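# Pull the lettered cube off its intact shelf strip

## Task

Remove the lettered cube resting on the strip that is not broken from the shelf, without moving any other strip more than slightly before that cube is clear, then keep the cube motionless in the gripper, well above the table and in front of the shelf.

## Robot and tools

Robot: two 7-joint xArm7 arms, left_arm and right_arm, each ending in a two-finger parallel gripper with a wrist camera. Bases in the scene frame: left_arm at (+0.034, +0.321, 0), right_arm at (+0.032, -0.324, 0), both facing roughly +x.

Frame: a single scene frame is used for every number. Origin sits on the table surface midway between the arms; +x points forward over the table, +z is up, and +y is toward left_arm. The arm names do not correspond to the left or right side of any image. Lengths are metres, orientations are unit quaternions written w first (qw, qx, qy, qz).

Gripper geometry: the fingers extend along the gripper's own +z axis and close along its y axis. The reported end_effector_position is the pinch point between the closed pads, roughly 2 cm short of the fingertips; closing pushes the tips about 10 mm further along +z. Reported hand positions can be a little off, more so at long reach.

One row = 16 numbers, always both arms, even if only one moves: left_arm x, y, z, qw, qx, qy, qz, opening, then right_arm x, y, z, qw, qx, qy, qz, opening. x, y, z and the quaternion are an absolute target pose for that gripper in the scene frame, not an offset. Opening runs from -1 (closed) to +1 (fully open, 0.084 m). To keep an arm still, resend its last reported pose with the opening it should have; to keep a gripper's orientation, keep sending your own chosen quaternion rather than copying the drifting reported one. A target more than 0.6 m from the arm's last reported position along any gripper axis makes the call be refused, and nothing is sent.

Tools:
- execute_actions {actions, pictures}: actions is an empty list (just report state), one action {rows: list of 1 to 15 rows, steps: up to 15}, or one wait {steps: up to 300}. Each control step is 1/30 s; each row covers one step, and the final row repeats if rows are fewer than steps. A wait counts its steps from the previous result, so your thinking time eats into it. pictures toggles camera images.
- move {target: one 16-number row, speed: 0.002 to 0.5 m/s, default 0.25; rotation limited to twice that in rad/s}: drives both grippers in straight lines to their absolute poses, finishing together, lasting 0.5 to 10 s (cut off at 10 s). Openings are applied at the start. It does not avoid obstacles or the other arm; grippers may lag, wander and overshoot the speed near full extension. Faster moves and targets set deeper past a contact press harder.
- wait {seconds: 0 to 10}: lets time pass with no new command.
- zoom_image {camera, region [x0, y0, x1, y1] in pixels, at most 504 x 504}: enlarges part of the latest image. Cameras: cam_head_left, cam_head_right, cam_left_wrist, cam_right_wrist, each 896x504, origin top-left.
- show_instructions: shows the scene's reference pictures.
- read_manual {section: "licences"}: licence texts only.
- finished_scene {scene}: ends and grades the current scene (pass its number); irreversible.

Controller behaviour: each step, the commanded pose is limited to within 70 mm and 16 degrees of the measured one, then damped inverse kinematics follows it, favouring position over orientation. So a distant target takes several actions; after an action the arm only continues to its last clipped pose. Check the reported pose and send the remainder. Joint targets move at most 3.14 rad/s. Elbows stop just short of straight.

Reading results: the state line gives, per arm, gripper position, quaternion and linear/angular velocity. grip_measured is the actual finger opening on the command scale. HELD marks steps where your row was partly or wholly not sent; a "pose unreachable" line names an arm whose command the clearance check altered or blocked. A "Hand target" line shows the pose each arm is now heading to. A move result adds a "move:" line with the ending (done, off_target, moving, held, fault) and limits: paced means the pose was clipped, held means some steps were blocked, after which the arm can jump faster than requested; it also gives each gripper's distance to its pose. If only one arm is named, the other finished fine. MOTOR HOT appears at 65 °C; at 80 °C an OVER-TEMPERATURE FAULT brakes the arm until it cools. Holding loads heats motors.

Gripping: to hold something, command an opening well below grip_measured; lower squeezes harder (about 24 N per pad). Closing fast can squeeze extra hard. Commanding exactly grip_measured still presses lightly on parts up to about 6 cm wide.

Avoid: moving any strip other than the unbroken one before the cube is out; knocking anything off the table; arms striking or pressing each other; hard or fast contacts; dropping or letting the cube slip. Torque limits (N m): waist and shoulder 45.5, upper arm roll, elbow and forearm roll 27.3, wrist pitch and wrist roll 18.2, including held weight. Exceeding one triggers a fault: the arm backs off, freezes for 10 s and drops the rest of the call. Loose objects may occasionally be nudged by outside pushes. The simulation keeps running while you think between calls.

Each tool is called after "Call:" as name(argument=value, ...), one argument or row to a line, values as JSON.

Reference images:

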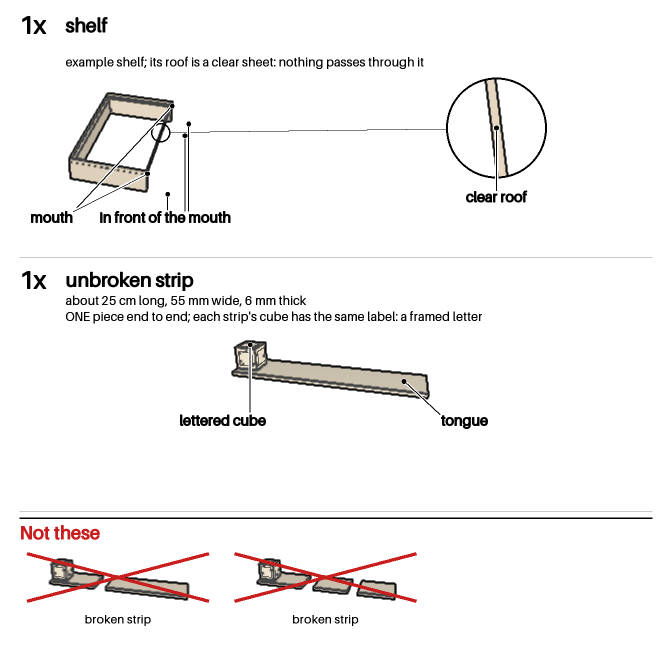

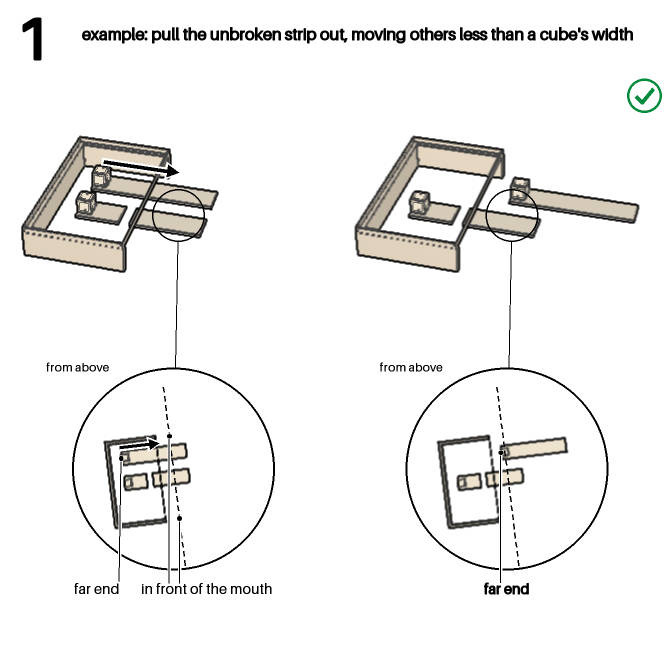

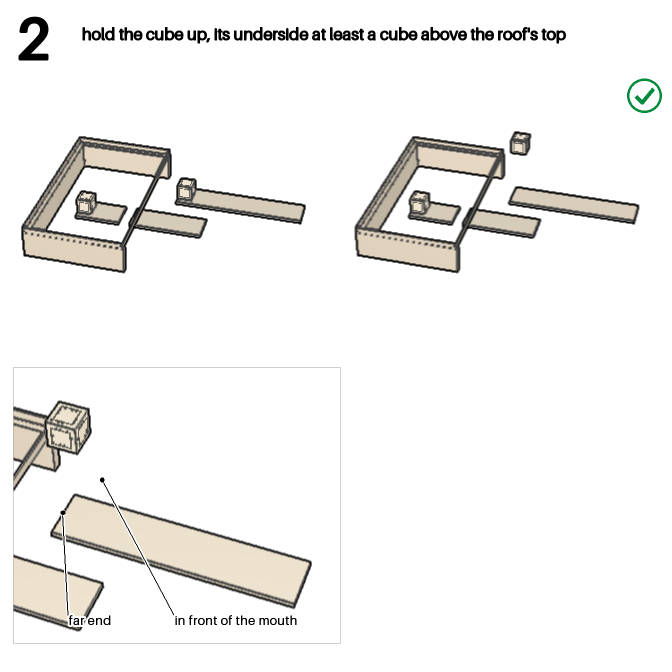

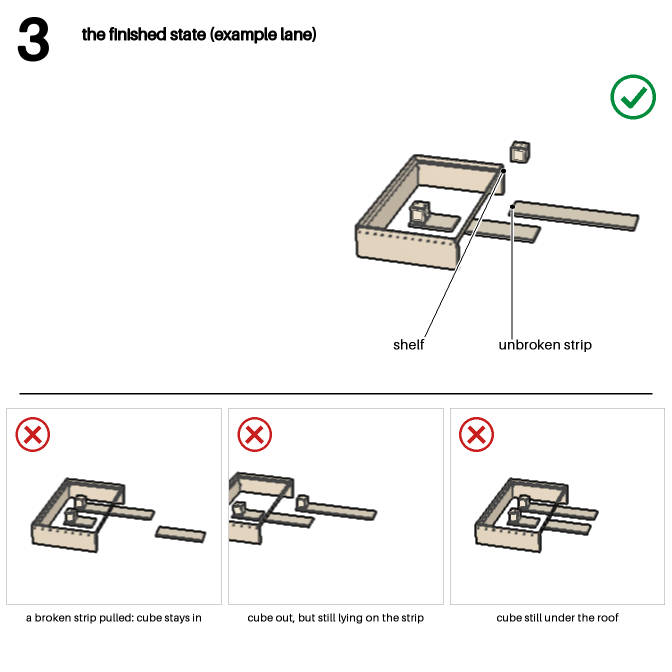

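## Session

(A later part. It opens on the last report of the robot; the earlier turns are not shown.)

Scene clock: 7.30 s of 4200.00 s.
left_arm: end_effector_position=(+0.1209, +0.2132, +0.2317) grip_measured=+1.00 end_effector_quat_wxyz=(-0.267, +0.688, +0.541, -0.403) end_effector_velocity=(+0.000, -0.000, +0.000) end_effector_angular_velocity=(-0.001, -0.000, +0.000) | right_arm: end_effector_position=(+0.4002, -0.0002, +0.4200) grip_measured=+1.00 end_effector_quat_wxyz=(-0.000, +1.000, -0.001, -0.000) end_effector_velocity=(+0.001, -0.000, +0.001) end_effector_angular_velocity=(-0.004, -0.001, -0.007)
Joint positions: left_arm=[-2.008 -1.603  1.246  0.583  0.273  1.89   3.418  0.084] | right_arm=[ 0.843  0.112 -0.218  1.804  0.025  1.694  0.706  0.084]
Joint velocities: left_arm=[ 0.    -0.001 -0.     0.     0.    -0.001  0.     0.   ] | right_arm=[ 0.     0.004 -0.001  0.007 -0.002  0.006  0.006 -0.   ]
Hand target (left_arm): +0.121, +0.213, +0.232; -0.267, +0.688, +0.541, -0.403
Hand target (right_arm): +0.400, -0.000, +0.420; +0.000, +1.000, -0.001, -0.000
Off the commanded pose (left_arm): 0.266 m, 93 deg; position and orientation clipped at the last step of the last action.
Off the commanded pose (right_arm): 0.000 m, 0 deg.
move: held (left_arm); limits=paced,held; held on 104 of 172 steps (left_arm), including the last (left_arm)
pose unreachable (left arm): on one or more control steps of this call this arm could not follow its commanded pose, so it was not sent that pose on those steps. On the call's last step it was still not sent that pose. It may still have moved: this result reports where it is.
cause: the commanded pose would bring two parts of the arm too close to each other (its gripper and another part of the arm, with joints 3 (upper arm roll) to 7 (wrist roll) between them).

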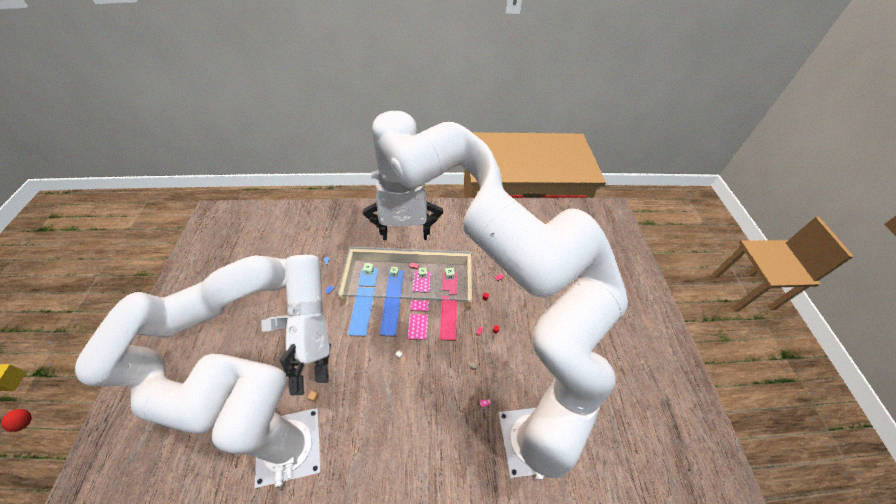

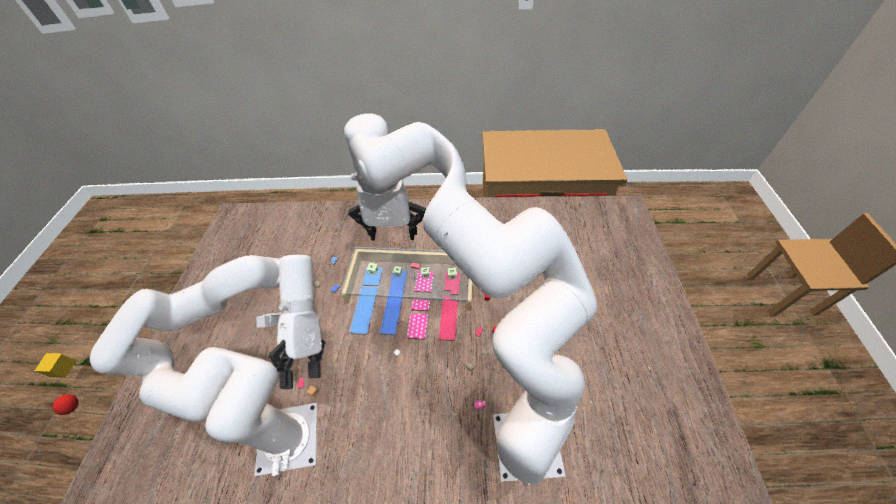

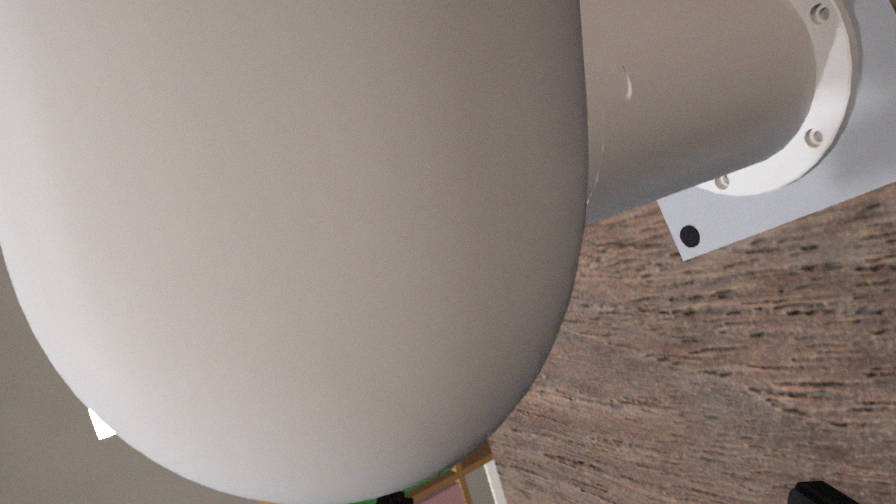

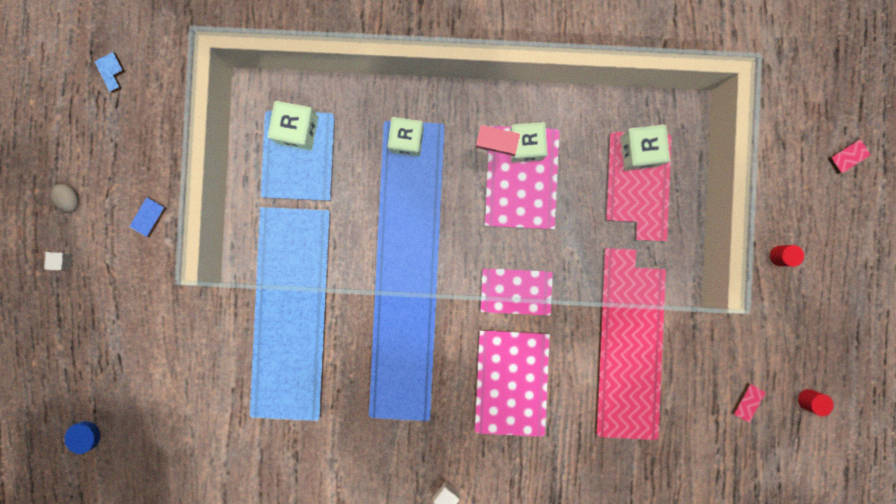

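Call:
move(
  target=[0.121,0.213,0.232,-0.267,0.688,0.541,-0.403,1,0.356,0.0705,0.06,0,1,0,0,0.65],
)

Call:
move(
  target=[0.121,0.213,0.232,-0.267,0.688,0.541,-0.403,1,0.356,0.0705,0.015,0,1,0,0,0.65],
  speed=0.04,
)

Call:
move(
  target=[0.121,0.213,0.232,-0.267,0.688,0.541,-0.403,1,0.356,0.0705,0.017,0,1,0,0,-0.3],
)

Call:
move(
  target=[0.121,0.213,0.232,-0.267,0.688,0.541,-0.403,1,0.15,0.08,0.018,0,1,0,0,-0.3],
  speed=0.08,
)

Call:
move(
  target=[0.121,0.213,0.232,-0.267,0.688,0.541,-0.403,1,0.15,0.08,0.03,0,1,0,0,0.7],
)

Call:
move(
  target=[0.121,0.213,0.232,-0.267,0.688,0.541,-0.403,1,0.28,0.05,0.2,0,1,0,0,0.7],
)

Scene clock: 15.43 s of 4200.00 s.
left_arm: end_effector_position=(+0.1210, +0.2130, +0.2320) grip_measured=+1.00 end_effector_quat_wxyz=(-0.267, +0.688, +0.541, -0.403) end_effector_velocity=(+0.000, -0.001, -0.000) end_effector_angular_velocity=(-0.000, -0.002, +0.001) | right_arm: end_effector_position=(+0.3572, +0.0722, +0.0606) grip_measured=+0.65 end_effector_quat_wxyz=(-0.001, +1.000, -0.000, -0.000) end_effector_velocity=(-0.004, -0.001, -0.005) end_effector_angular_velocity=(-0.007, +0.008, +0.003)
Joint positions: left_arm=[-2.009 -1.602  1.246  0.584  0.272  1.89   3.417  0.084] | right_arm=[ 0.931  0.372 -0.127  1.079  0.073  0.71   0.832  0.071]
Joint velocities: left_arm=[-0.001 -0.     0.     0.     0.002 -0.002 -0.    -0.   ] | right_arm=[ 0.002  0.006  0.003 -0.005  0.002 -0.001  0.     0.   ]
Hand target (left_arm): +0.121, +0.213, +0.232; -0.267, +0.688, +0.541, -0.403
Hand target (right_arm): +0.357, +0.072, +0.060; -0.000, +1.000, +0.000, -0.001
Off the commanded pose (left_arm): 0.000 m, 0 deg.
Off the commanded pose (right_arm): 0.002 m, 0 deg.
After step 90, 3.13 s passed at rest.
move: done

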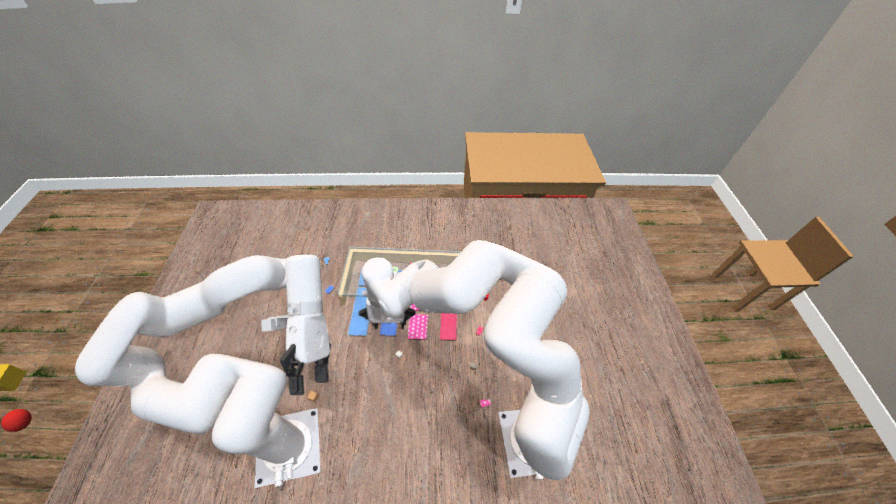

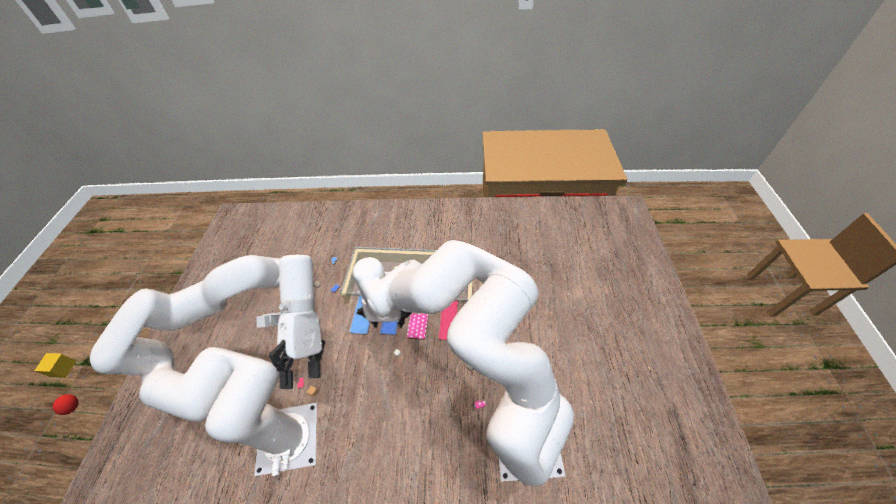

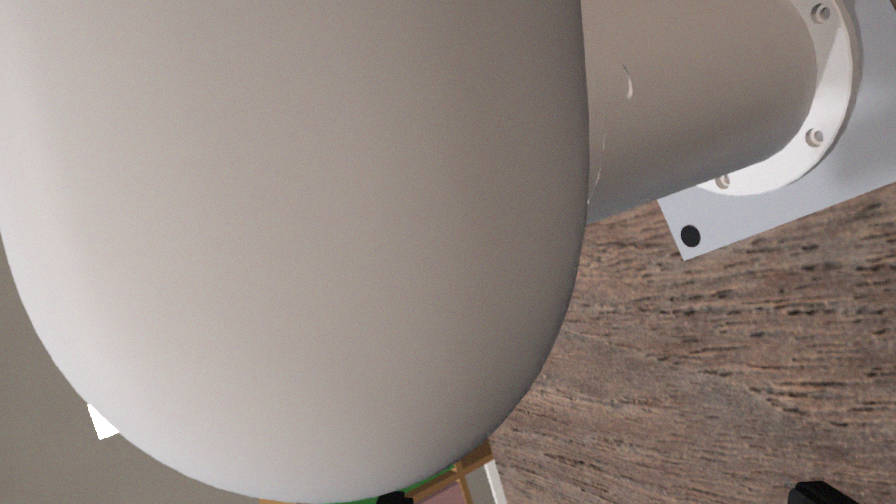

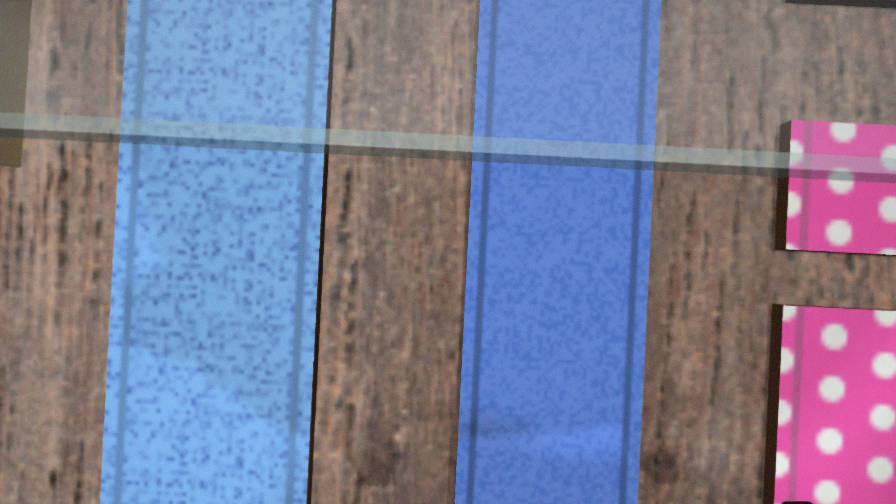

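Scene clock: 16.87 s of 4200.00 s.
left_arm: end_effector_position=(+0.1210, +0.2130, +0.2320) grip_measured=+1.00 end_effector_quat_wxyz=(-0.267, +0.688, +0.541, -0.403) end_effector_velocity=(+0.000, +0.000, -0.000) end_effector_angular_velocity=(+0.001, -0.001, +0.001) | right_arm: end_effector_position=(+0.3572, +0.0721, +0.0171) grip_measured=+0.65 end_effector_quat_wxyz=(-0.002, +1.000, -0.000, +0.001) end_effector_velocity=(-0.001, -0.001, -0.002) end_effector_angular_velocity=(-0.003, +0.003, -0.001)
Joint positions: left_arm=[-2.009 -1.603  1.246  0.584  0.272  1.89   3.417  0.084] | right_arm=[ 0.923  0.464 -0.115  1.066  0.092  0.601  0.819  0.071]
Joint velocities: left_arm=[ 0.001  0.     0.    -0.     0.001  0.001 -0.     0.   ] | right_arm=[-0.     0.004  0.    -0.001  0.001 -0.001 -0.     0.   ]
Hand target (left_arm): +0.121, +0.213, +0.232; -0.267, +0.688, +0.541, -0.403
Hand target (right_arm): +0.356, +0.071, +0.015; -0.000, +1.000, -0.000, -0.000
Off the commanded pose (left_arm): 0.000 m, 0 deg.
Off the commanded pose (right_arm): 0.003 m, 0 deg.
move: done

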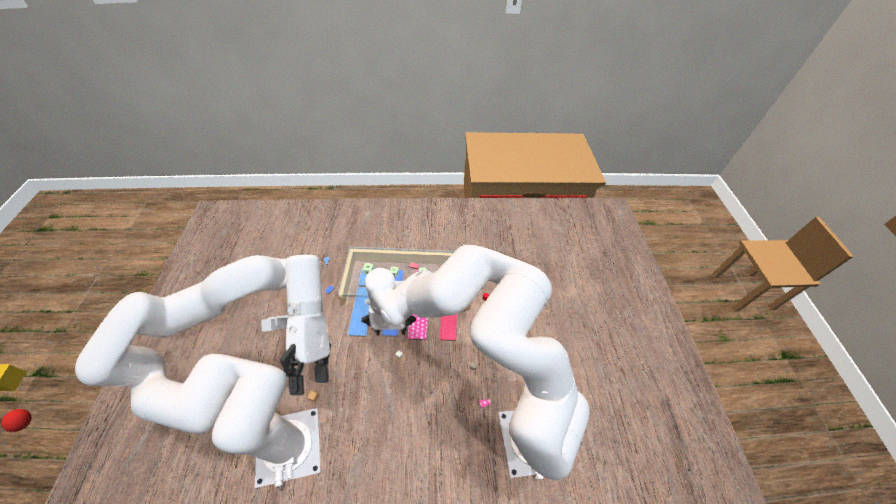

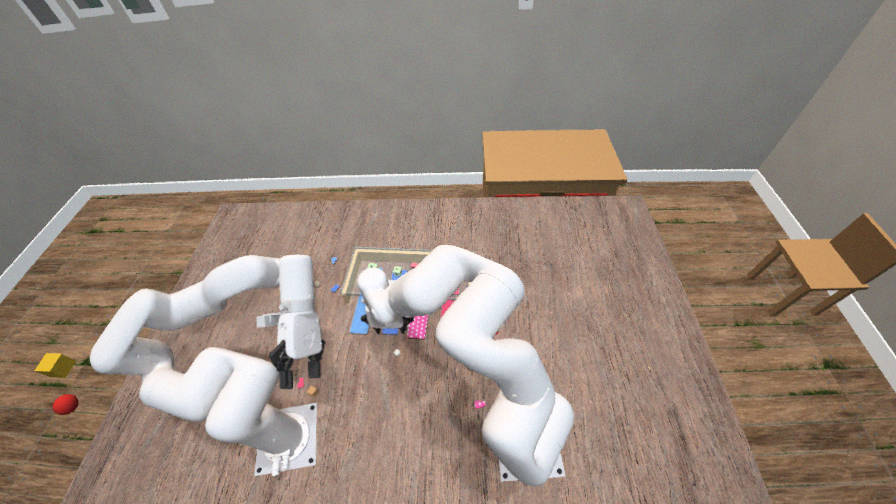

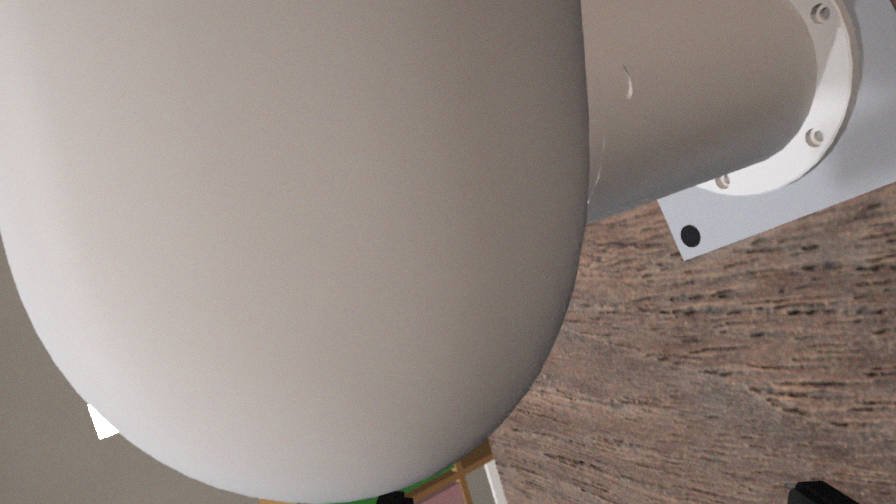

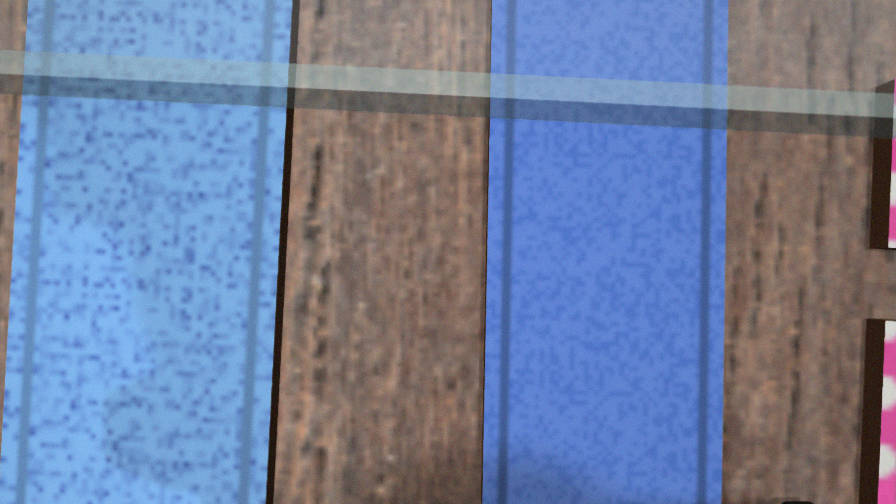

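Scene clock: 17.57 s of 4200.00 s.
left_arm: end_effector_position=(+0.1210, +0.2130, +0.2320) grip_measured=+1.00 end_effector_quat_wxyz=(-0.267, +0.688, +0.541, -0.403) end_effector_velocity=(-0.000, +0.000, +0.000) end_effector_angular_velocity=(+0.000, +0.002, -0.002) | right_arm: end_effector_position=(+0.3582, +0.0728, +0.0204) grip_measured=+0.13 end_effector_quat_wxyz=(-0.003, +1.000, -0.000, +0.003) end_effector_velocity=(-0.002, +0.000, +0.000) end_effector_angular_velocity=(-0.003, +0.005, +0.001)
Joint positions: left_arm=[-2.009 -1.603  1.246  0.584  0.272  1.89   3.417  0.084] | right_arm=[ 0.924  0.458 -0.117  1.067  0.091  0.605  0.819  0.05 ]
Joint velocities: left_arm=[-0.001  0.001  0.     0.    -0.002  0.001  0.    -0.   ] | right_arm=[ 0.001 -0.002  0.002  0.     0.001  0.007  0.001 -0.   ]
Hand target (left_arm): +0.121, +0.213, +0.232; -0.267, +0.688, +0.541, -0.403
Hand target (right_arm): +0.356, +0.070, +0.017; +0.000, +1.000, +0.000, +0.000
Off the commanded pose (left_arm): 0.000 m, 0 deg.
Off the commanded pose (right_arm): 0.005 m, 1 deg.
move: off_target (right_arm)

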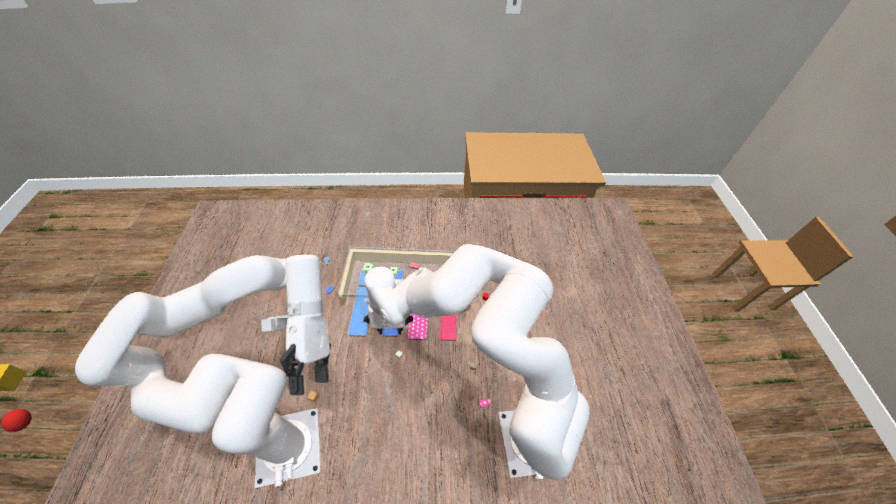

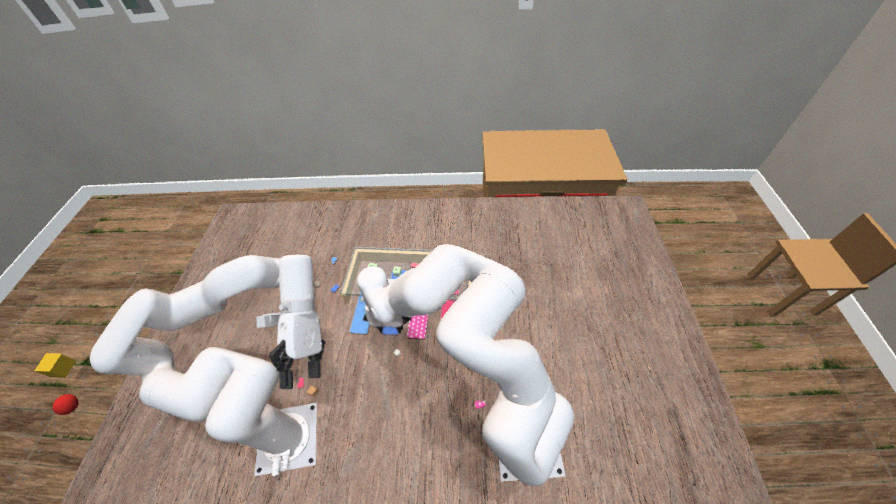

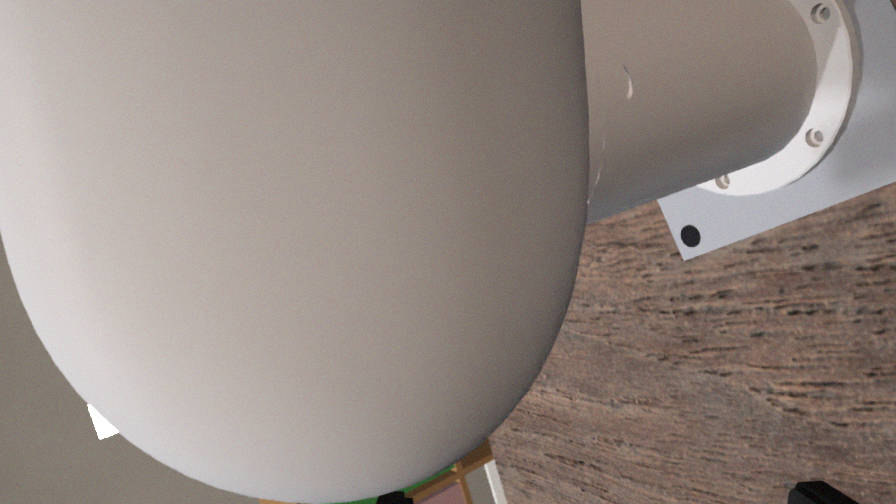

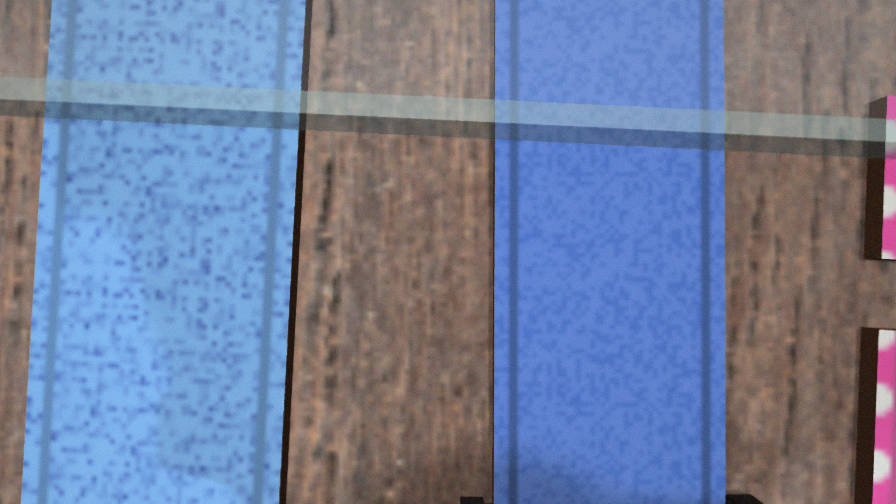

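Scene clock: 20.53 s of 4200.00 s.
left_arm: end_effector_position=(+0.1210, +0.2130, +0.2320) grip_measured=+1.00 end_effector_quat_wxyz=(-0.267, +0.688, +0.541, -0.403) end_effector_velocity=(-0.000, -0.000, +0.000) end_effector_angular_velocity=(-0.001, +0.001, +0.000) | right_arm: end_effector_position=(+0.1505, +0.0819, +0.0198) grip_measured=+0.13 end_effector_quat_wxyz=(-0.003, +1.000, +0.000, +0.001) end_effector_velocity=(-0.000, +0.000, +0.001) end_effector_angular_velocity=(+0.001, -0.001, -0.003)
Joint positions: left_arm=[-2.009 -1.603  1.246  0.584  0.272  1.89   3.417  0.084] | right_arm=[ 1.248  0.237 -0.034  0.714  0.018  0.472  1.273  0.05 ]
Joint velocities: left_arm=[ 0.     0.     0.    -0.    -0.001 -0.001  0.     0.   ] | right_arm=[ 0.001 -0.001 -0.    -0.    -0.001 -0.     0.005  0.   ]
Hand target (left_arm): +0.121, +0.213, +0.232; -0.267, +0.688, +0.541, -0.403
Hand target (right_arm): +0.150, +0.080, +0.018; +0.000, +1.000, +0.000, -0.000
Off the commanded pose (left_arm): 0.000 m, 0 deg.
Off the commanded pose (right_arm): 0.003 m, 0 deg.
move: done

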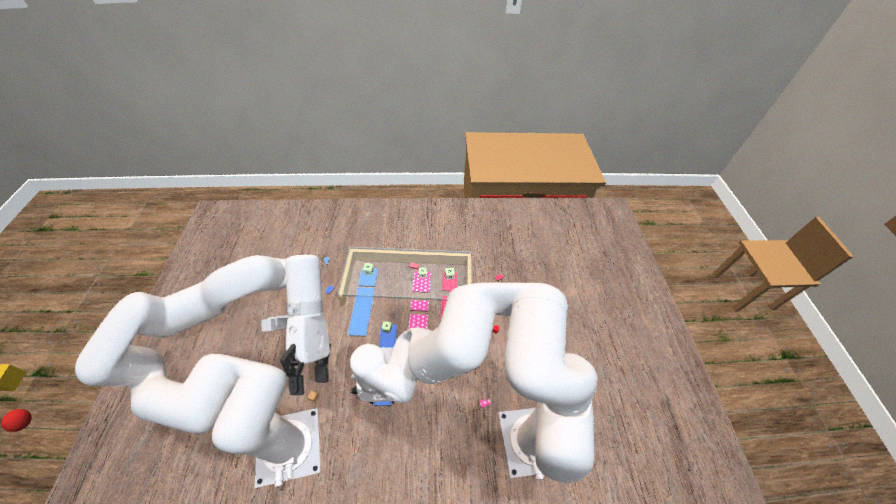

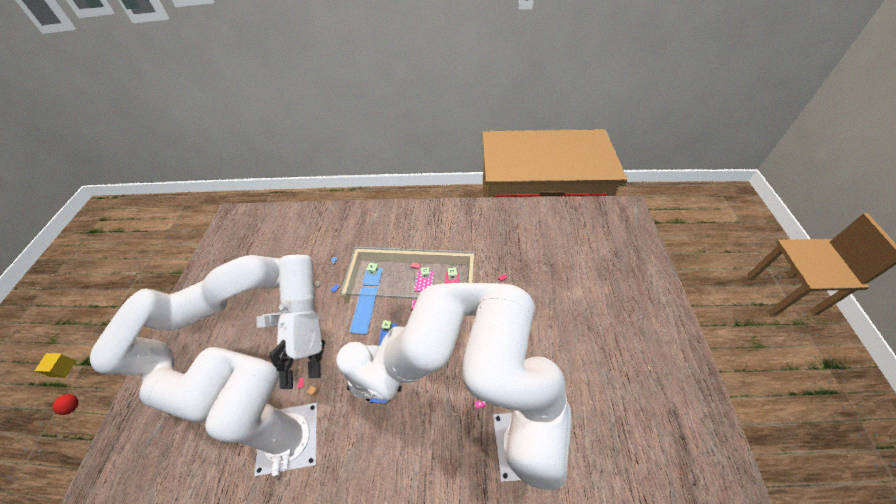

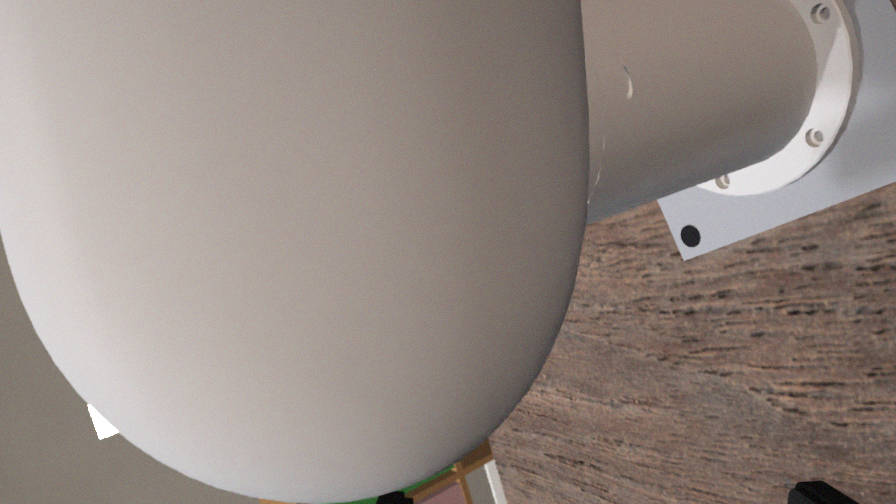

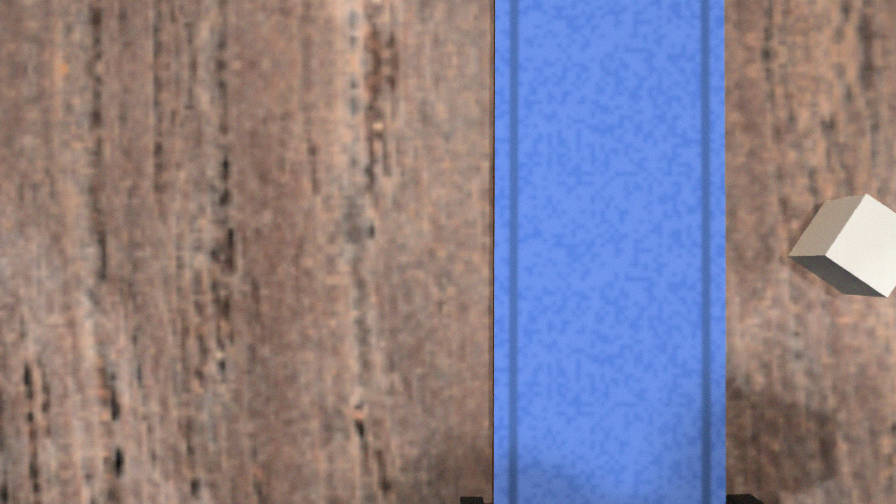

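Scene clock: 21.27 s of 4200.00 s.
left_arm: end_effector_position=(+0.1210, +0.2130, +0.2320) grip_measured=+1.00 end_effector_quat_wxyz=(-0.267, +0.688, +0.541, -0.403) end_effector_velocity=(-0.000, +0.000, +0.000) end_effector_angular_velocity=(-0.000, +0.000, -0.000) | right_arm: end_effector_position=(+0.1498, +0.0796, +0.0295) grip_measured=+0.70 end_effector_quat_wxyz=(+0.001, +1.000, +0.000, -0.000) end_effector_velocity=(+0.001, +0.002, +0.003) end_effector_angular_velocity=(+0.007, -0.002, +0.000)
Joint positions: left_arm=[-2.009 -1.603  1.246  0.584  0.272  1.89   3.417  0.084] | right_arm=[ 1.248  0.206 -0.034  0.712  0.014  0.508  1.276  0.073]
Joint velocities: left_arm=[ 0.     0.    -0.     0.    -0.     0.001  0.    -0.   ] | right_arm=[-0.    -0.005 -0.001  0.003 -0.001  0.001 -0.    -0.   ]
Hand target (left_arm): +0.121, +0.213, +0.232; -0.267, +0.688, +0.541, -0.403
Hand target (right_arm): +0.150, +0.080, +0.030; +0.000, +1.000, +0.000, +0.000
Off the commanded pose (left_arm): 0.000 m, 0 deg.
Off the commanded pose (right_arm): 0.001 m, 0 deg.
move: done

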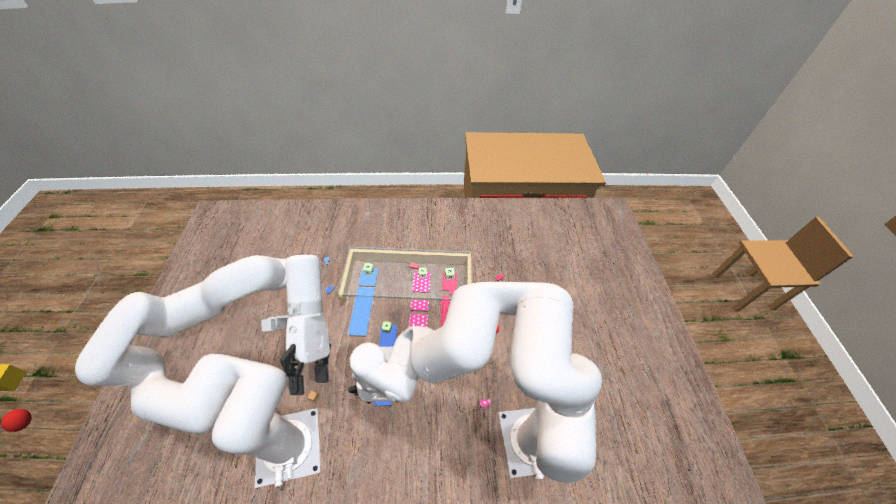

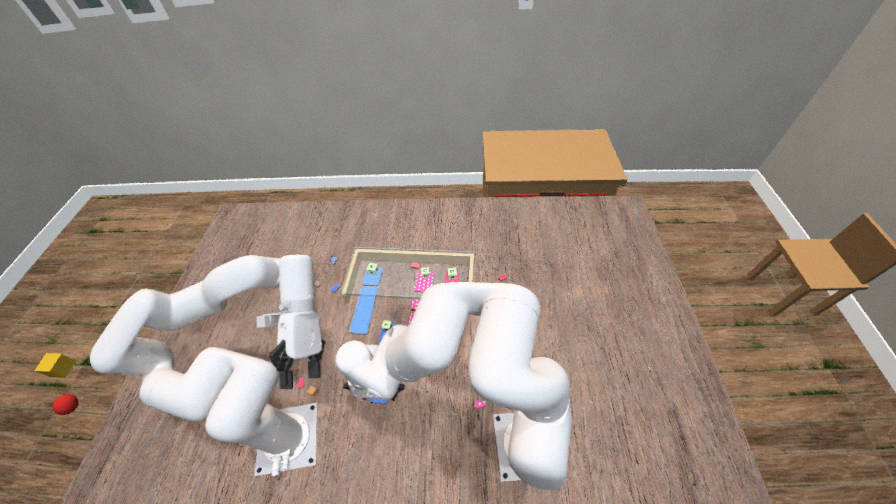

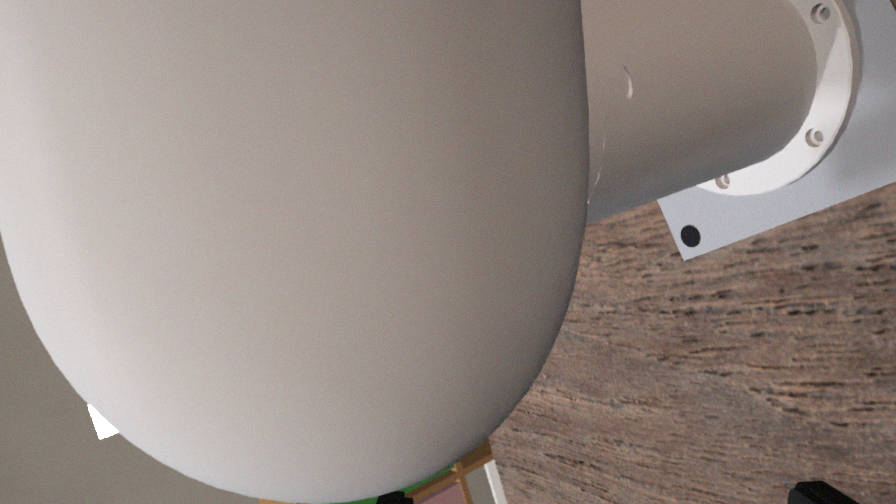

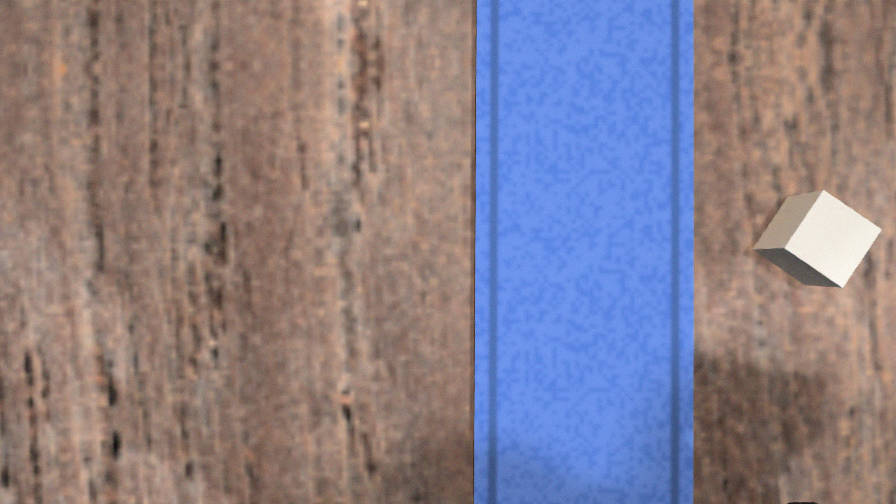

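Scene clock: 22.57 s of 4200.00 s.
left_arm: end_effector_position=(+0.1210, +0.2130, +0.2320) grip_measured=+1.00 end_effector_quat_wxyz=(-0.267, +0.688, +0.541, -0.403) end_effector_velocity=(+0.000, -0.000, -0.000) end_effector_angular_velocity=(-0.000, -0.001, +0.001) | right_arm: end_effector_position=(+0.2793, +0.0493, +0.1995) grip_measured=+0.70 end_effector_quat_wxyz=(+0.001, +1.000, +0.001, +0.000) end_effector_velocity=(+0.005, +0.000, +0.006) end_effector_angular_velocity=(+0.008, -0.004, -0.007)
Joint positions: left_arm=[-2.009 -1.603  1.246  0.584  0.272  1.89   3.417  0.084] | right_arm=[ 1.092 -0.045 -0.178  0.982 -0.011  1.028  0.993  0.073]
Joint velocities: left_arm=[-0.     0.    -0.    -0.     0.001 -0.001 -0.    -0.   ] | right_arm=[-0.005 -0.004 -0.005  0.012  0.     0.006 -0.003 -0.   ]
Hand target (left_arm): +0.121, +0.213, +0.232; -0.267, +0.688, +0.541, -0.403
Hand target (right_arm): +0.280, +0.049, +0.200; +0.000, +1.000, -0.000, +0.001
Off the commanded pose (left_arm): 0.000 m, 0 deg.
Off the commanded pose (right_arm): 0.001 m, 0 deg.
move: done

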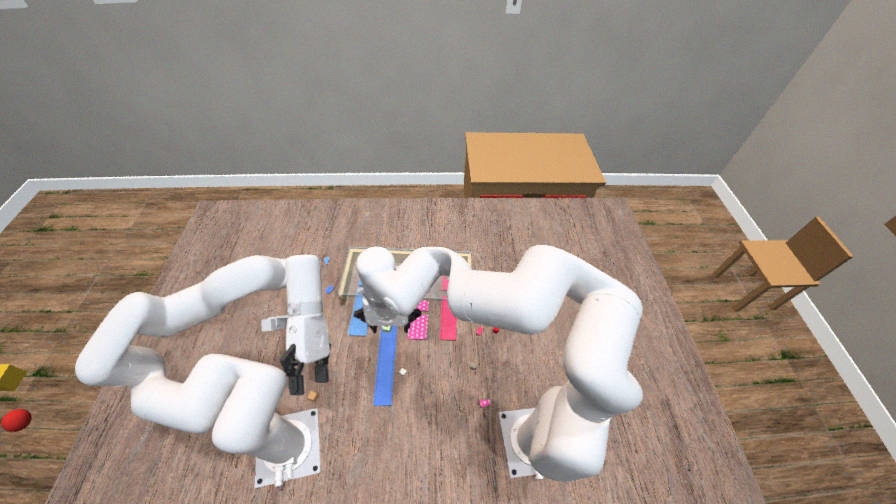

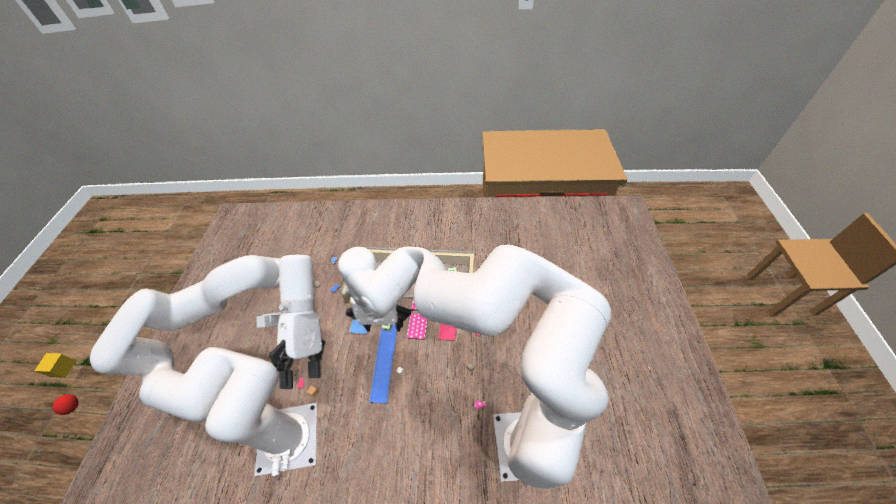

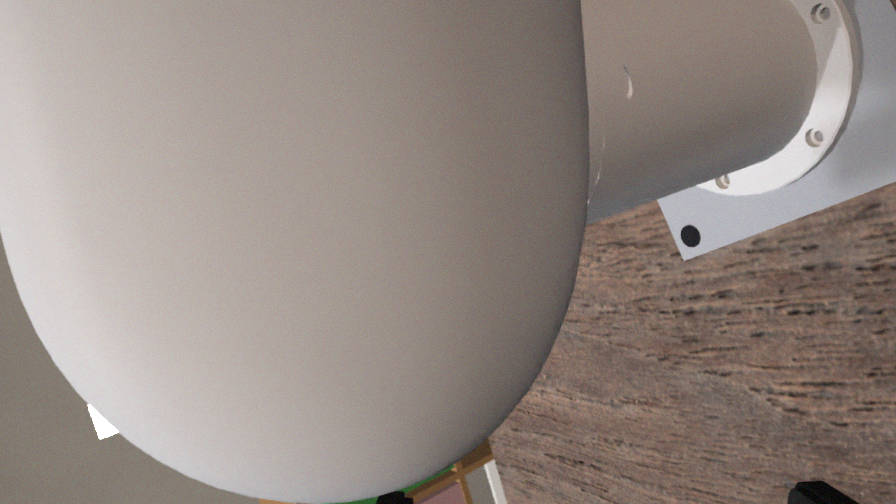

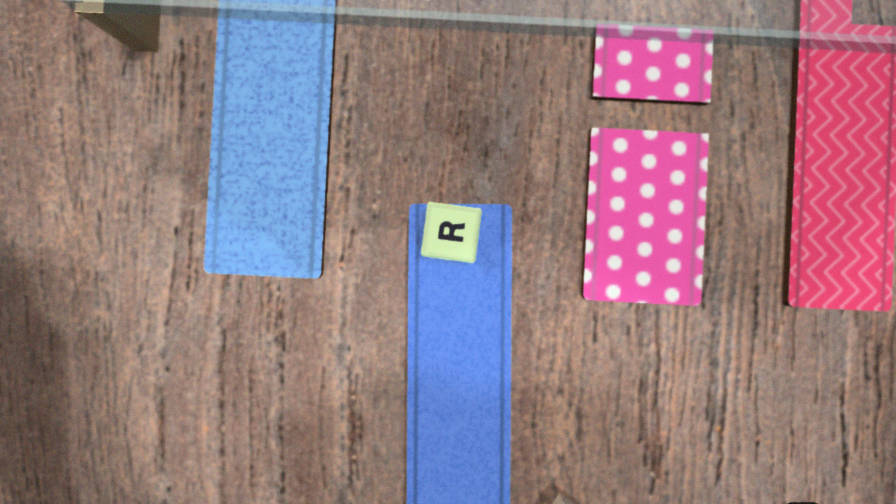

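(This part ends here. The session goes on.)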